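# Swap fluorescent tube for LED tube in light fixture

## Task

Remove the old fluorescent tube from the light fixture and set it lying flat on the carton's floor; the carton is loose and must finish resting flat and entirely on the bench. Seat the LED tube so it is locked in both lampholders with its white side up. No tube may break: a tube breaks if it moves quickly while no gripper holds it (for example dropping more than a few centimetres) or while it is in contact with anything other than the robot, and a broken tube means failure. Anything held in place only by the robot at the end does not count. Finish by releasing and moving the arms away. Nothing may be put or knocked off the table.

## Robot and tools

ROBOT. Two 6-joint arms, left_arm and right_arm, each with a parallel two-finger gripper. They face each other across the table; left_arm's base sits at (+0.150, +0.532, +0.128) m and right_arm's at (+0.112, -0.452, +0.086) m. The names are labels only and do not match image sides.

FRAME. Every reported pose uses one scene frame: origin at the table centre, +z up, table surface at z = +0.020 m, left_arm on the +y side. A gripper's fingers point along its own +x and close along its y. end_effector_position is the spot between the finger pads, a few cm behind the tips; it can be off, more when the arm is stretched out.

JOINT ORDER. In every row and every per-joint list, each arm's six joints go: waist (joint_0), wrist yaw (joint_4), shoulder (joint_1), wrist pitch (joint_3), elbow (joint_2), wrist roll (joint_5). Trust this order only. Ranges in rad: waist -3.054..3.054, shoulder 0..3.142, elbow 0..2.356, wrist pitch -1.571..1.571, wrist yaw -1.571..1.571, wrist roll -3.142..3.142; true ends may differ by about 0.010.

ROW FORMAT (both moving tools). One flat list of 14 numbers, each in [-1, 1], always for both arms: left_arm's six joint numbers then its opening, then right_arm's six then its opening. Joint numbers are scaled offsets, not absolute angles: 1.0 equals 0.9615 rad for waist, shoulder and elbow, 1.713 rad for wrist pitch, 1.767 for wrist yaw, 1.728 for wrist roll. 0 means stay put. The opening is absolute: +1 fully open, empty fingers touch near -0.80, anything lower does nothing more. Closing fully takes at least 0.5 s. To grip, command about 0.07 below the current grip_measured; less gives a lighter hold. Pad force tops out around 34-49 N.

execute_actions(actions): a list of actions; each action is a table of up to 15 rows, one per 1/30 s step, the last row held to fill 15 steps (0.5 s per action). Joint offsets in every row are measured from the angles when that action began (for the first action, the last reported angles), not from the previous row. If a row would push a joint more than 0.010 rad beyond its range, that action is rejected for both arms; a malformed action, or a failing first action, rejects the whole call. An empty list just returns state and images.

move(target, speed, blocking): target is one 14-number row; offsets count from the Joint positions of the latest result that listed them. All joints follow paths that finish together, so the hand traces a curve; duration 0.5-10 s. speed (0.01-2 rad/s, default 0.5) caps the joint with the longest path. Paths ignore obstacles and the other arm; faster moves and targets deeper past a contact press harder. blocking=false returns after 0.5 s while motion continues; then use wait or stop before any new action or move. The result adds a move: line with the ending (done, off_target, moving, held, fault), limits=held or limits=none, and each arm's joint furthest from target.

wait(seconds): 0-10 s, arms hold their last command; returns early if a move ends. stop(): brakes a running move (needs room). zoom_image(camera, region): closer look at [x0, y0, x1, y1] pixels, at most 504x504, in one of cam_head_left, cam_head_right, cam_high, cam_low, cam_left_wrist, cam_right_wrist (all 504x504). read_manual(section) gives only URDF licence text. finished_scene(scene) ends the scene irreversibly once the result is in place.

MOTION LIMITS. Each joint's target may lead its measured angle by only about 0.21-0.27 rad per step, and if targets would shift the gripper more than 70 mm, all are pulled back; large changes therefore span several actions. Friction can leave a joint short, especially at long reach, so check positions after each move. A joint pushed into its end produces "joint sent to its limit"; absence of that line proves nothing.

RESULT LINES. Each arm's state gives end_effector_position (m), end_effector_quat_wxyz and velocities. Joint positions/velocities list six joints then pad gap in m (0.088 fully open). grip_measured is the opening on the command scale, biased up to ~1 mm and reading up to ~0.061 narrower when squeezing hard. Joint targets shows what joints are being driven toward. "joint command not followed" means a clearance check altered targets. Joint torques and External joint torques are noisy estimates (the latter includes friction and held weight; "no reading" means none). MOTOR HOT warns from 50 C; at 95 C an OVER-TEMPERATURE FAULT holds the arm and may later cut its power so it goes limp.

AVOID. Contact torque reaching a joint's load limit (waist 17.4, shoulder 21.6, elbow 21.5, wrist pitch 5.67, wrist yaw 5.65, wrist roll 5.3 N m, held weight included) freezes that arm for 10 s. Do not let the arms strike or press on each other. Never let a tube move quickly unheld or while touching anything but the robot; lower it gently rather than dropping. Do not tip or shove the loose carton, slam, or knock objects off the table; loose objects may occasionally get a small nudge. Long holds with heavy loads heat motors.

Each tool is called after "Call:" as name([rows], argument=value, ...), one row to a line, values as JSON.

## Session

Call:
execute_actions(actions=[])

Scene clock: 0.00 s.
left_arm: end_effector_position=(+0.2054, +0.0571, +0.3355) grip_measured=+0.849 end_effector_quat_wxyz=(+0.118, +0.505, -0.392, -0.760) end_effector_velocity=(-0.000, -0.000, +0.003) end_effector_angular_velocity=(+0.000, +0.003, +0.016) | right_arm: end_effector_position=(-0.0566, -0.3107, +0.4057) grip_measured=+0.820 end_effector_quat_wxyz=(+0.417, -0.137, +0.821, +0.365) end_effector_velocity=(+0.002, -0.002, -0.003) end_effector_angular_velocity=(-0.022, -0.009, +0.002)
Joint names: [waist, wrist yaw, shoulder, wrist pitch, elbow, wrist roll]
Joint positions: left_arm=[ 0.129  0.662  1.966 -0.869  1.806  2.118  0.081] | right_arm=[ 0.536 -0.509  1.177 -1.525  1.583  1.454  0.079]
Joint velocities: left_arm=[-0.002 -0.007 -0.007  0.007 -0.002 -0.022 -0.   ] | right_arm=[-0.007 -0.007  0.002 -0.022 -0.002 -0.007 -0.   ]
Joint torques (N m, as the arm reports them, + toward a larger angle): no reading
External joint torques (N m, as the arm's controller estimates them; a push from outside toward a larger angle lowers the number): no reading
Heat: left arm: hottest shoulder 33 °C (+0.0 °C/min); right arm: hottest shoulder 29 °C (+0.0 °C/min).
Joint targets: left_arm=[0.129 0.662 1.966 -0.869 1.806 2.118] | right_arm=[0.536 -0.509 1.177 -1.525 1.583 1.454]

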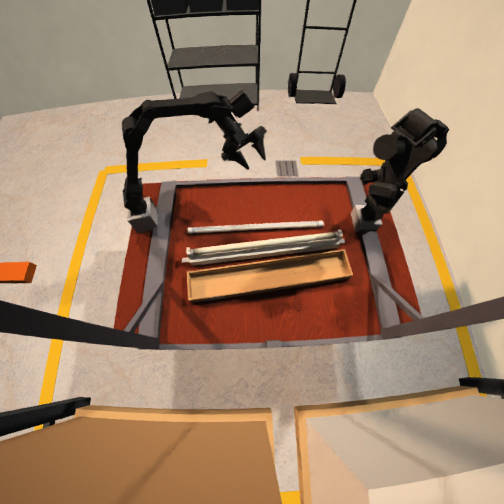

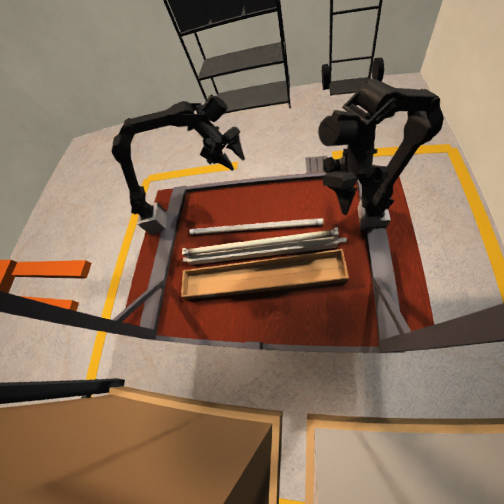

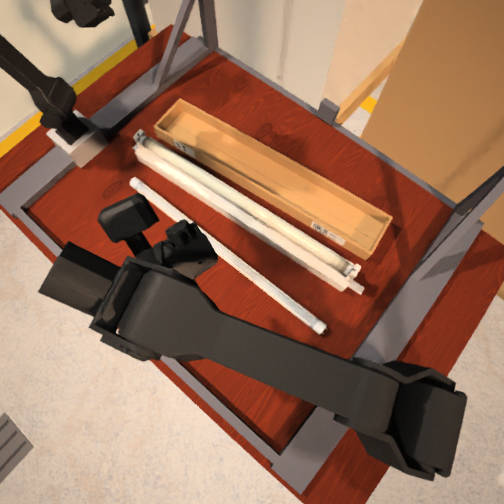

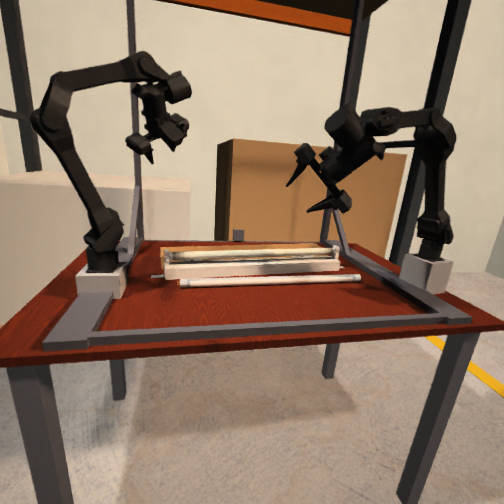

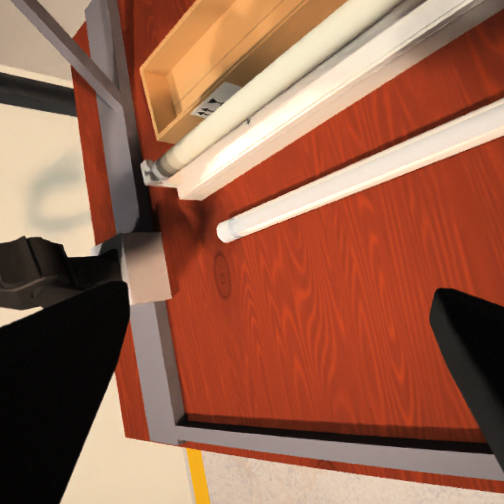

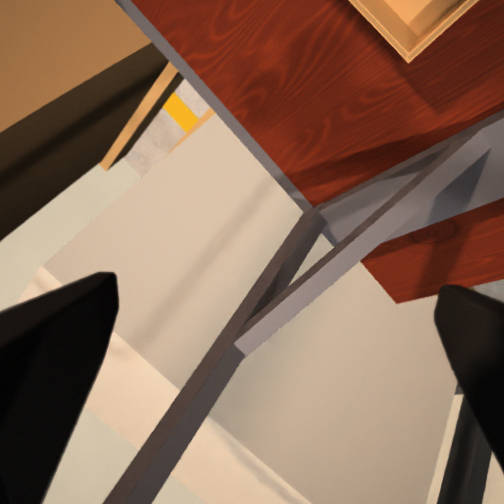

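Call:
move(target=[-0.79,-0.375,0,-0.2,-0.21,-0.9,1,-0.222,0.29,0.45,0.15,-0.26,-0.713,1], speed=0.9)

Call:
move(target=[0,0,0.18,0.09,0,-0.647,1,0,0,0.235,0.1,0,0,1], speed=0.8)

Scene clock: 20.10 s.
left_arm: end_effector_position=(-0.0117, +0.1947, +0.2285) grip_measured=+1.000 end_effector_quat_wxyz=(+0.196, +0.676, +0.193, -0.683) end_effector_velocity=(+0.002, +0.005, +0.000) end_effector_angular_velocity=(+0.017, -0.016, +0.020) | right_arm: end_effector_position=(+0.0198, -0.1774, +0.2310) grip_measured=+0.981 end_effector_quat_wxyz=(+0.482, -0.510, +0.467, +0.538) end_effector_velocity=(+0.001, -0.004, +0.001) end_effector_angular_velocity=(-0.018, +0.001, +0.005)
Joint names: [waist, wrist yaw, shoulder, wrist pitch, elbow, wrist roll]
Joint positions: left_arm=[-0.626  0.005  1.966 -1.209  1.613  0.568  0.088] | right_arm=[ 0.325 -0.     1.598 -1.269  1.342  0.225  0.087]
Joint velocities: left_arm=[-0.002 -0.007 -0.002 -0.022 -0.002 -0.022  0.   ] | right_arm=[-0.002 -0.007 -0.002 -0.022  0.002 -0.007 -0.   ]
Joint torques (N m, as the arm reports them, + toward a larger angle): left_arm=[ -0.41  -0.15 -10.61   0.17   4.92  -0.15] | right_arm=[-0.16  0.22 -5.44  0.49  5.96 -0.14]
External joint torques (N m, as the arm's controller estimates them; a push from outside toward a larger angle lowers the number): left_arm=[-0.41 -0.18 -1.83 -0.17 -0.89 -0.15] | right_arm=[-0.13  0.21  0.5   0.11  0.26 -0.14]
Heat: left arm: hottest shoulder 37 °C (+11.9 °C/min); right arm: hottest shoulder 29 °C (+0.0 °C/min).
Joint targets: left_arm=[-0.630 -0.000 1.966 -1.212 1.604 0.562] | right_arm=[0.322 0.003 1.610 -1.268 1.333 0.222]
move: off_target (right_arm); limits=none; left_arm: farthest joint: the elbow, 0.009 radians from its target (0.202 radians at the start); right_arm: farthest joint: the shoulder, 0.012 radians from its target (0.433 radians at the start)

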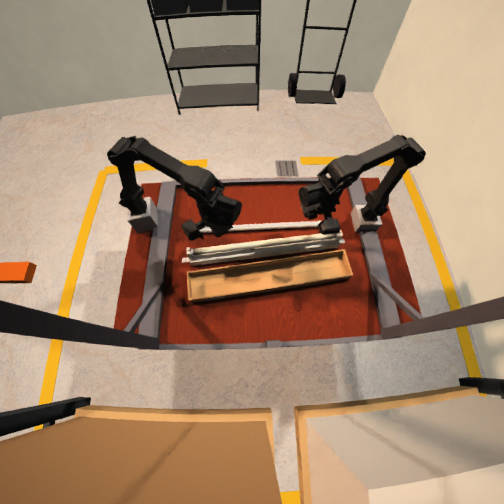

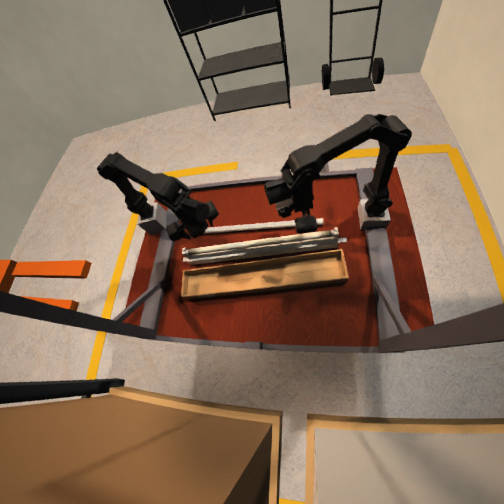

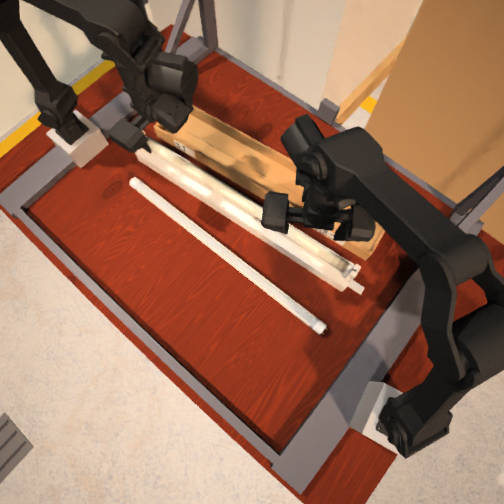

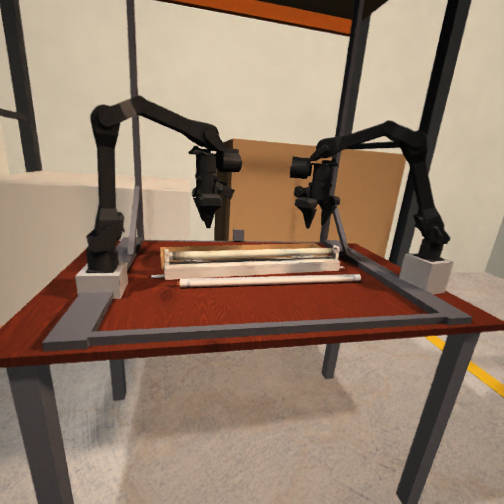

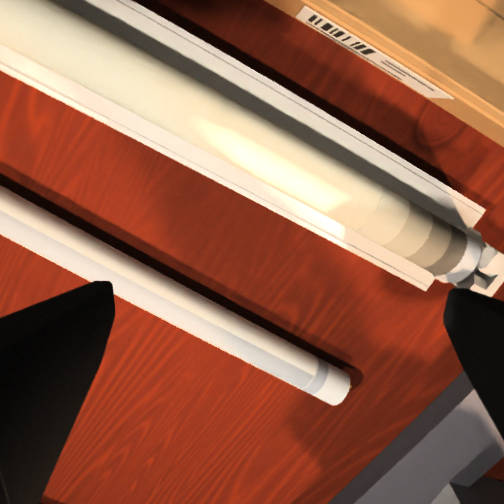

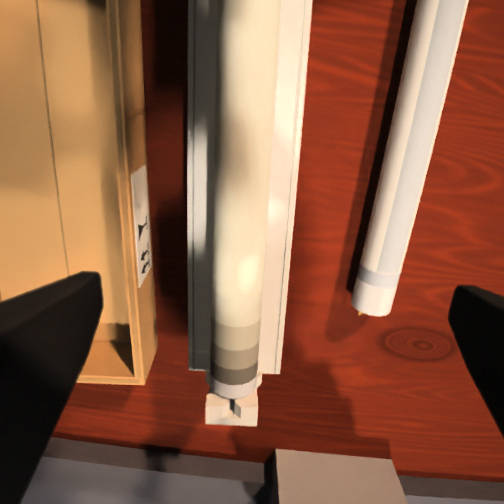

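Scene clock: 22.23 s.
left_arm: end_effector_position=(-0.0240, +0.1691, +0.1717) grip_measured=+1.000 end_effector_quat_wxyz=(+0.523, +0.472, +0.525, -0.477) end_effector_velocity=(+0.003, +0.001, +0.000) end_effector_angular_velocity=(+0.004, -0.010, +0.010) | right_arm: end_effector_position=(+0.0072, -0.1398, +0.1701) grip_measured=+0.981 end_effector_quat_wxyz=(+0.475, -0.523, +0.474, +0.525) end_effector_velocity=(-0.001, -0.004, -0.001) end_effector_angular_velocity=(-0.019, +0.017, -0.010)
Joint names: [waist, wrist yaw, shoulder, wrist pitch, elbow, wrist roll]
Joint positions: left_arm=[-0.626  0.005  2.12  -1.057  1.613 -0.545  0.088] | right_arm=[ 0.325 -0.     1.811 -1.1    1.342  0.225  0.087]
Joint velocities: left_arm=[ 0.002 -0.007 -0.002 -0.007 -0.002 -0.007  0.   ] | right_arm=[-0.002 -0.022 -0.002 -0.007 -0.007  0.007 -0.   ]
Joint torques (N m, as the arm reports them, + toward a larger angle): left_arm=[-0.05 -0.02 -9.11  0.45  5.87 -0.17] | right_arm=[-0.19  0.04 -6.52  0.4   6.77  0.  ]
External joint torques (N m, as the arm's controller estimates them; a push from outside toward a larger angle lowers the number): left_arm=[-0.18  0.03  0.47  0.12  0.26 -0.17] | right_arm=[-0.2   0.04  0.78  0.08  1.26  0.  ]
Heat: left arm: hottest shoulder 38 °C (+13.5 °C/min); right arm: hottest shoulder 29 °C (+0.0 °C/min).
Joint targets: left_arm=[-0.626 0.005 2.139 -1.055 1.613 -0.550] | right_arm=[0.325 -0.000 1.824 -1.098 1.342 0.225]
move: off_target (left_arm, right_arm); limits=none; left_arm: farthest joint: the shoulder, 0.019 radians from its target (0.173 radians at the start); right_arm: farthest joint: the shoulder, 0.013 radians from its target (0.226 radians at the start)

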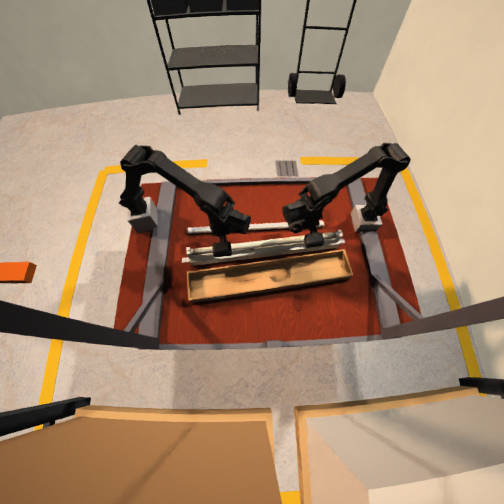

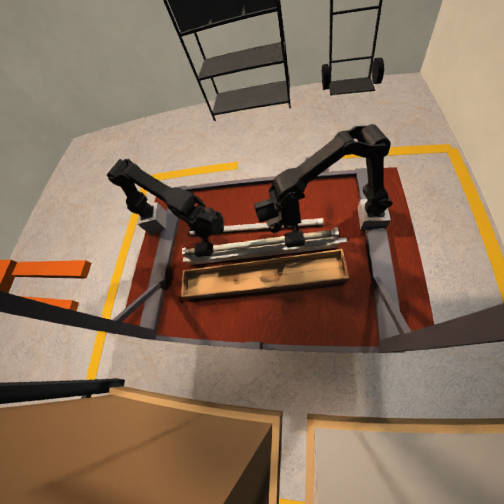

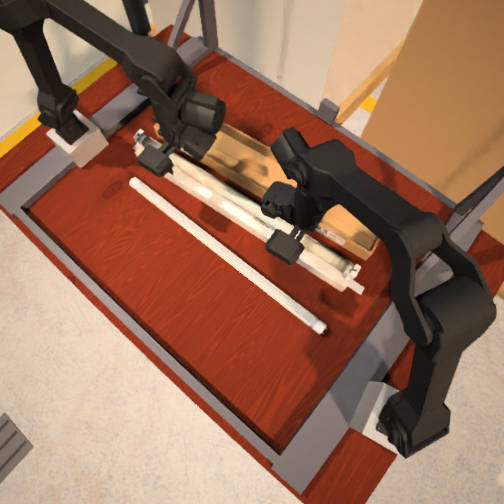

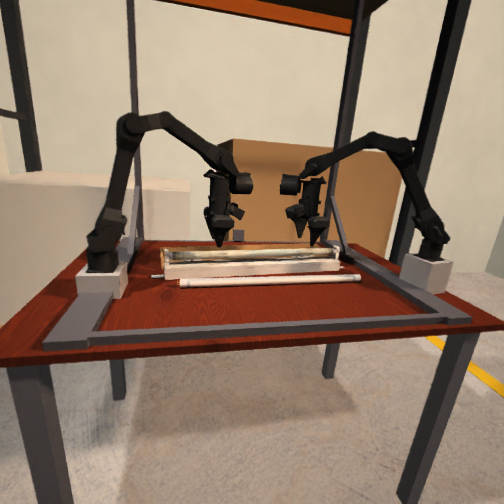

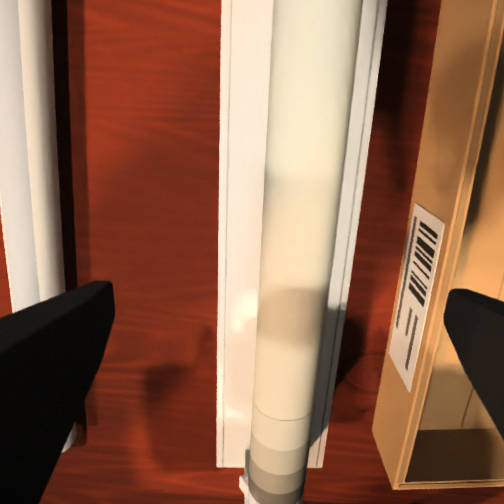

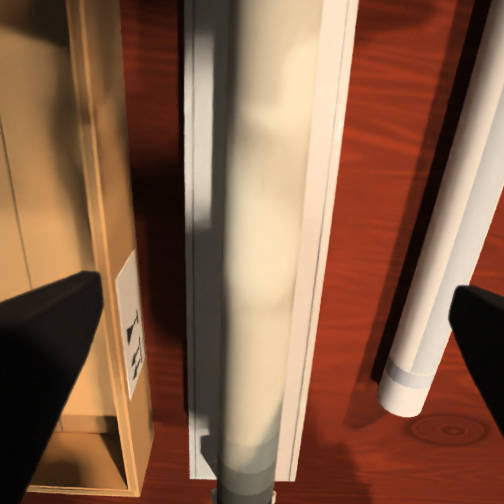

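Call:
execute_actions(actions=[])

Scene clock: 55.33 s.
left_arm: end_effector_position=(-0.0240, +0.1691, +0.1717) grip_measured=+1.000 end_effector_quat_wxyz=(+0.523, +0.472, +0.525, -0.477) end_effector_velocity=(-0.000, +0.004, -0.001) end_effector_angular_velocity=(+0.014, +0.001, +0.005) | right_arm: end_effector_position=(+0.0072, -0.1398, +0.1701) grip_measured=+0.981 end_effector_quat_wxyz=(+0.475, -0.523, +0.474, +0.525) end_effector_velocity=(+0.000, -0.002, +0.000) end_effector_angular_velocity=(-0.009, +0.005, -0.010)
Joint names: [waist, wrist yaw, shoulder, wrist pitch, elbow, wrist roll]
Joint positions: left_arm=[-0.626  0.005  2.12  -1.057  1.613 -0.545  0.088] | right_arm=[ 0.325 -0.     1.811 -1.1    1.342  0.225  0.087]
Joint velocities: left_arm=[-0.002  0.007 -0.002 -0.007 -0.007 -0.007  0.   ] | right_arm=[-0.002 -0.007 -0.002 -0.007 -0.002  0.007 -0.   ]
Joint torques (N m, as the arm reports them, + toward a larger angle): left_arm=[-0.04 -0.02 -9.12  0.45  5.87 -0.19] | right_arm=[ 0.09  0.04 -6.44  0.35  6.7  -0.01]
External joint torques (N m, as the arm's controller estimates them; a push from outside toward a larger angle lowers the number): left_arm=[-0.1   0.02  0.46  0.1   0.25 -0.19] | right_arm=[ 0.09  0.03  0.86  0.04  1.2  -0.02]
Heat: left arm: hottest shoulder 39 °C (+6.5 °C/min); right arm: hottest shoulder 32 °C (+3.3 °C/min).
Joint targets: left_arm=[-0.626 0.005 2.139 -1.055 1.613 -0.550] | right_arm=[0.325 -0.000 1.824 -1.098 1.342 0.225]

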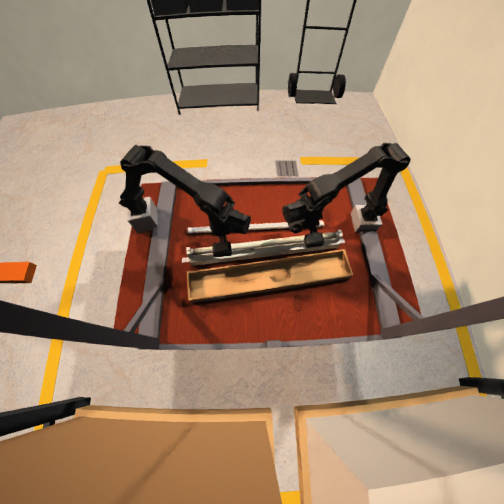

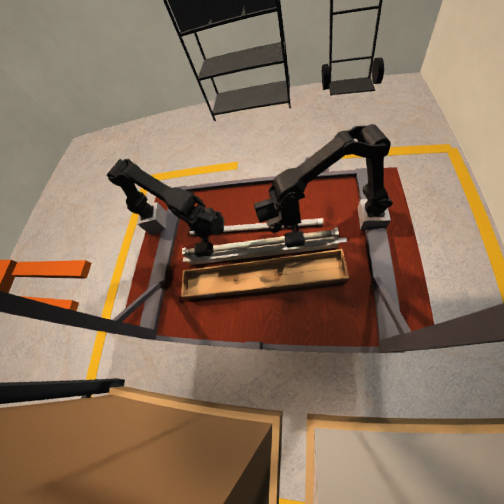

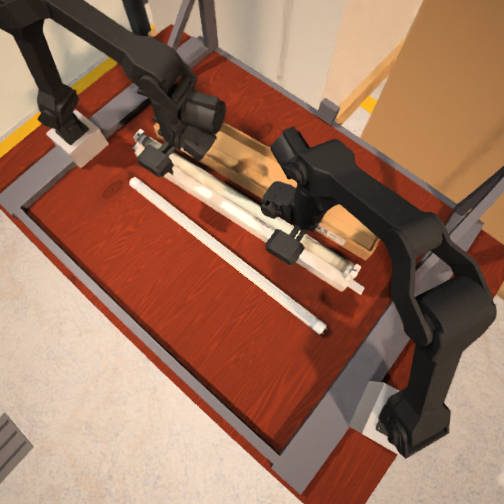

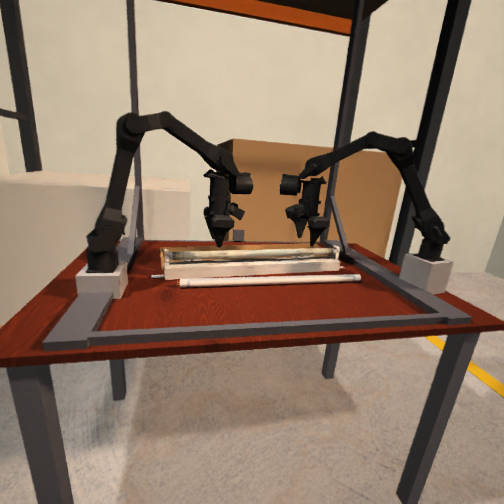

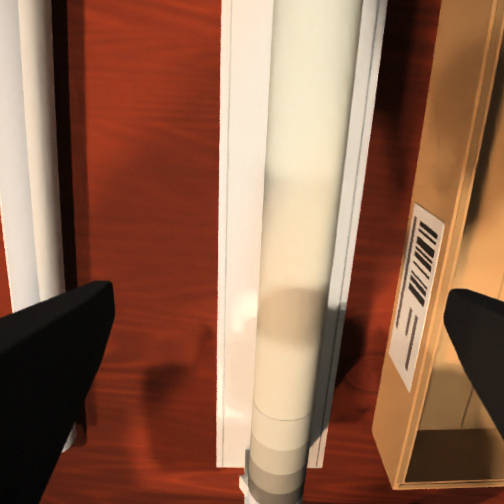

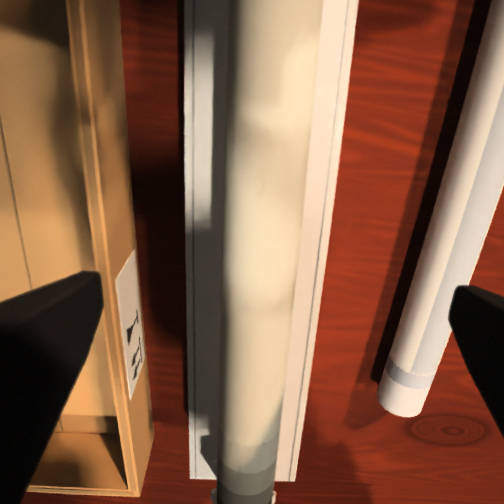

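Call:
move(target=[0,0,0,0,0,0,0.4,0.02,0,0.107,0.137,-0.155,0.01,0.3], speed=0.25)

Call:
move(target=[0,0,0,0,0,0,0.4,0,0,0.01,0,0,0,-0.5])

Scene clock: 75.20 s.
left_arm: end_effector_position=(-0.0240, +0.1691, +0.1717) grip_measured=+0.403 end_effector_quat_wxyz=(+0.523, +0.472, +0.525, -0.477) end_effector_velocity=(-0.001, +0.003, +0.000) end_effector_angular_velocity=(+0.010, +0.003, +0.005) | right_arm: end_effector_position=(+0.0010, -0.1380, +0.1090) grip_measured=+0.303 end_effector_quat_wxyz=(+0.475, -0.523, +0.474, +0.526) end_effector_velocity=(+0.002, -0.005, +0.000) end_effector_angular_velocity=(-0.023, -0.000, +0.005)
Joint names: [waist, wrist yaw, shoulder, wrist pitch, elbow, wrist roll]
Joint positions: left_arm=[-0.626  0.005  2.12  -1.057  1.613 -0.545  0.059] | right_arm=[ 0.341 -0.     1.9   -0.867  1.201  0.24   0.054]
Joint velocities: left_arm=[-0.002  0.007 -0.002 -0.007 -0.002 -0.007 -0.   ] | right_arm=[-0.002 -0.007 -0.002 -0.022 -0.002 -0.007 -0.   ]
Joint torques (N m, as the arm reports them, + toward a larger angle): left_arm=[ -0.05  -0.02 -11.65   0.31   5.87   0.01] | right_arm=[ 0.35  0.02 -6.68  0.37  5.22  0.07]
External joint torques (N m, as the arm's controller estimates them; a push from outside toward a larger angle lowers the number): left_arm=[-0.03  0.01 -2.01 -0.02  0.24  0.01] | right_arm=[0.36 0.01 0.88 0.04 0.09 0.07]
Heat: left arm: hottest shoulder 39 °C (+2.0 °C/min); right arm: hottest shoulder 32 °C (+3.0 °C/min).
Joint targets: left_arm=[-0.626 0.005 2.120 -1.057 1.613 -0.545] | right_arm=[0.345 -0.000 1.914 -0.865 1.193 0.243]
move: off_target (right_arm); limits=none; left_arm: farthest joint: the waist, 0.000 radians from its target (0.000 radians at the start); right_arm: farthest joint: the shoulder, 0.014 radians from its target (0.103 radians at the start)

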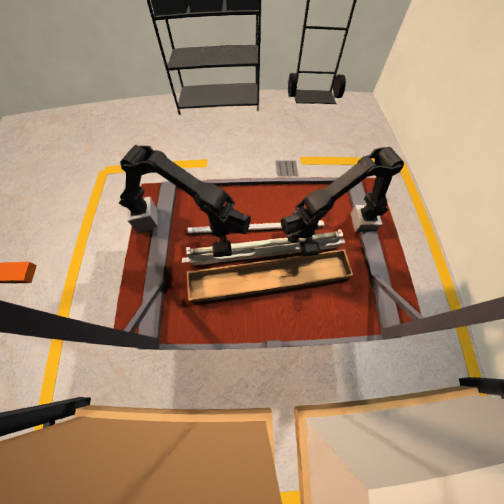

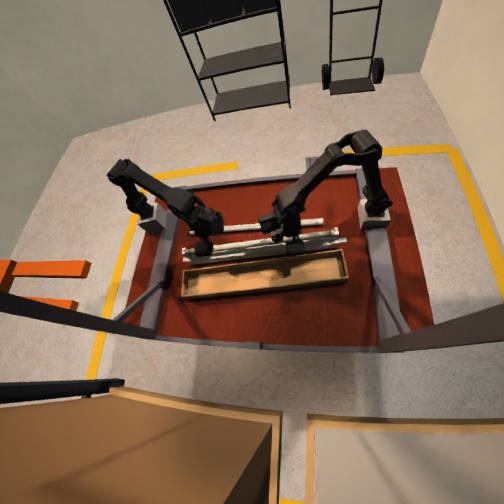

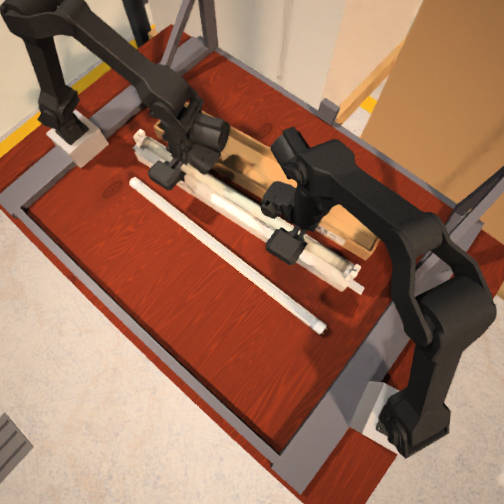

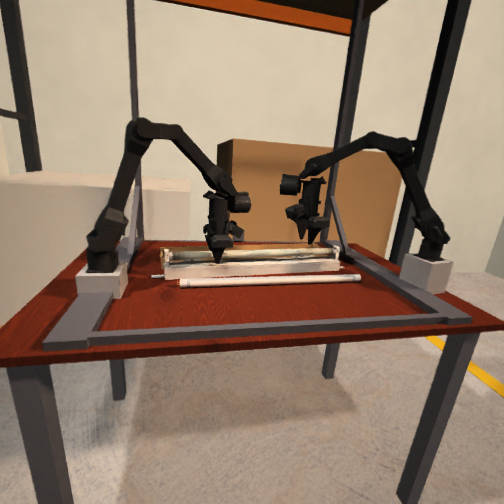

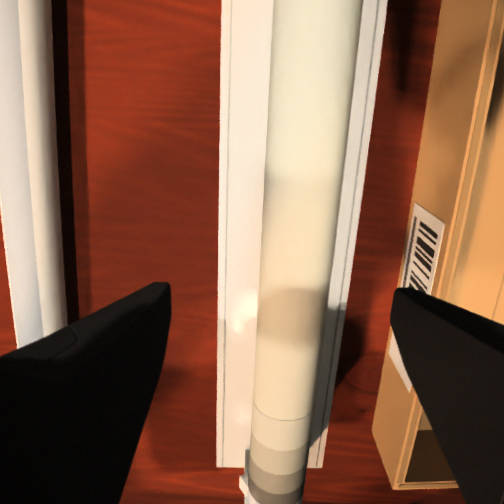

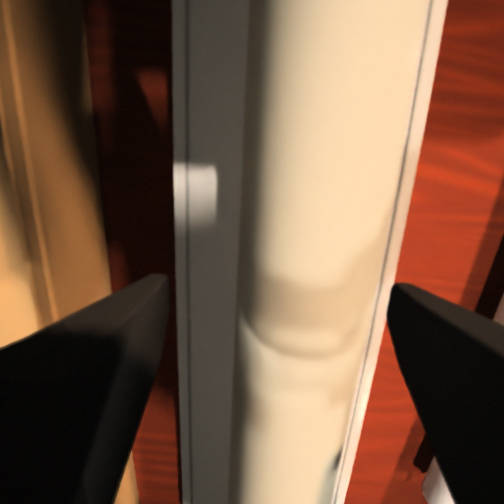

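Scene clock: 75.90 s.
left_arm: end_effector_position=(-0.0240, +0.1691, +0.1717) grip_measured=+0.403 end_effector_quat_wxyz=(+0.523, +0.472, +0.525, -0.477) end_effector_velocity=(+0.001, +0.007, -0.001) end_effector_angular_velocity=(+0.021, -0.018, -0.015) | right_arm: end_effector_position=(+0.0027, -0.1376, +0.1090) grip_measured=-0.345 end_effector_quat_wxyz=(+0.478, -0.523, +0.473, +0.524) end_effector_velocity=(-0.002, -0.001, +0.001) end_effector_angular_velocity=(-0.005, +0.006, +0.010)
Joint names: [waist, wrist yaw, shoulder, wrist pitch, elbow, wrist roll]
Joint positions: left_arm=[-0.626  0.005  2.12  -1.057  1.613 -0.545  0.059] | right_arm=[ 0.339  0.006  1.9   -0.868  1.201  0.24   0.022]
Joint velocities: left_arm=[-0.007 -0.007 -0.002 -0.022 -0.007  0.007  0.   ] | right_arm=[ 0.002 -0.007 -0.002 -0.007  0.002 -0.007 -0.   ]
Joint torques (N m, as the arm reports them, + toward a larger angle): left_arm=[ -0.05  -0.03 -11.64   0.32   5.88   0.  ] | right_arm=[ 0.12 -0.23 -7.11  0.36  6.19  0.01]
External joint torques (N m, as the arm's controller estimates them; a push from outside toward a larger angle lowers the number): left_arm=[ 0.02  0.   -2.1   0.    0.33  0.  ] | right_arm=[ 0.08 -0.24  0.46  0.02  1.03  0.01]
Heat: left arm: hottest shoulder 40 °C (+3.0 °C/min); right arm: hottest shoulder 33 °C (+4.0 °C/min).
Joint targets: left_arm=[-0.626 0.005 2.120 -1.057 1.613 -0.545] | right_arm=[0.341 -0.000 1.910 -0.867 1.201 0.240]
move: done; limits=none; left_arm: farthest joint: the waist, 0.000 radians from its target (0.000 radians at the start); right_arm: farthest joint: the shoulder, 0.009 radians from its target (0.009 radians at the start)

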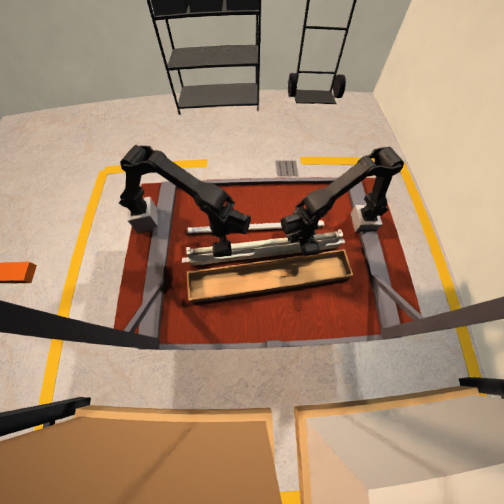

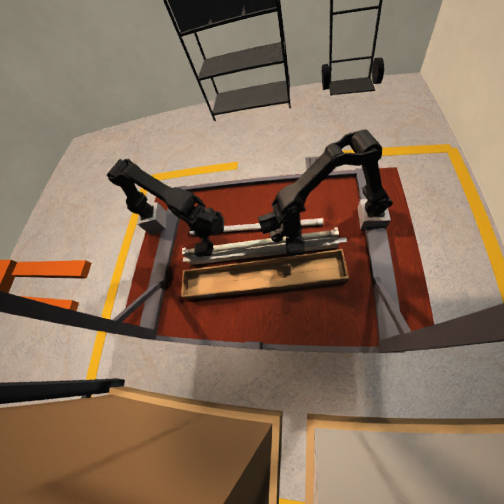

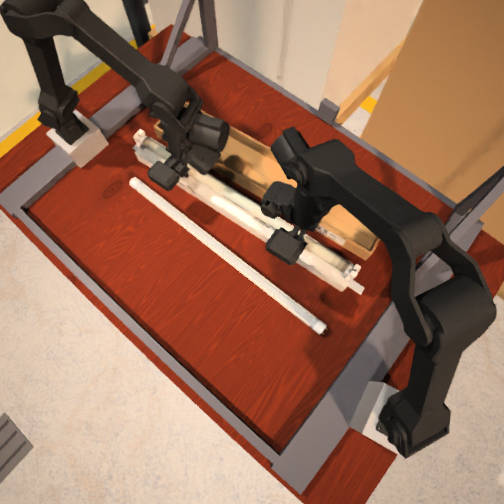

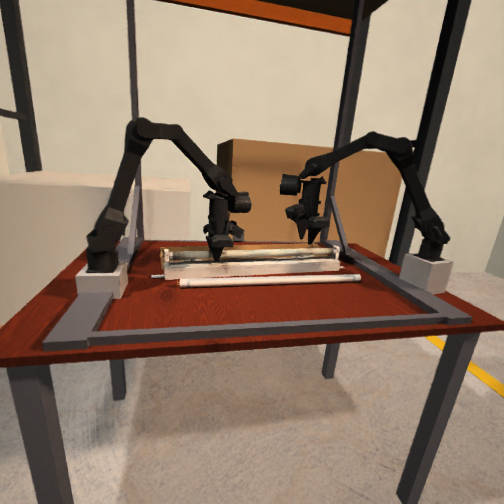

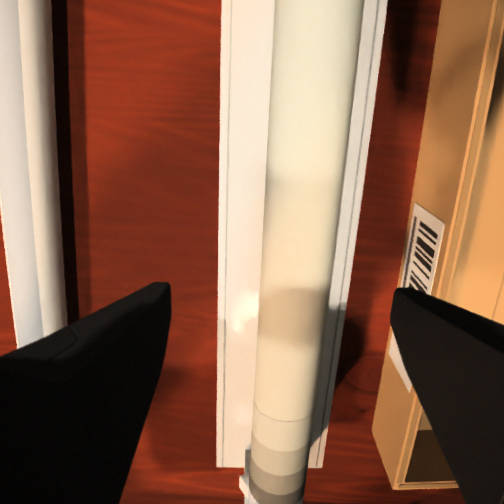

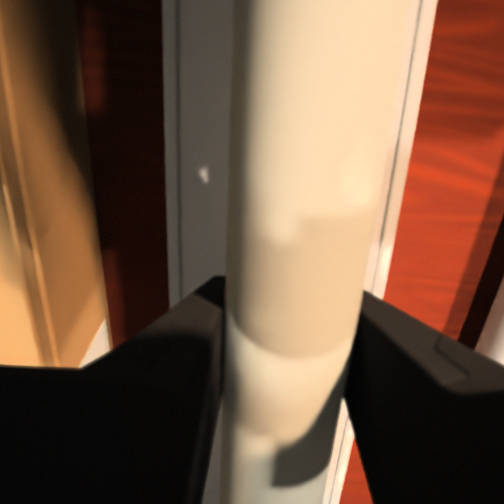

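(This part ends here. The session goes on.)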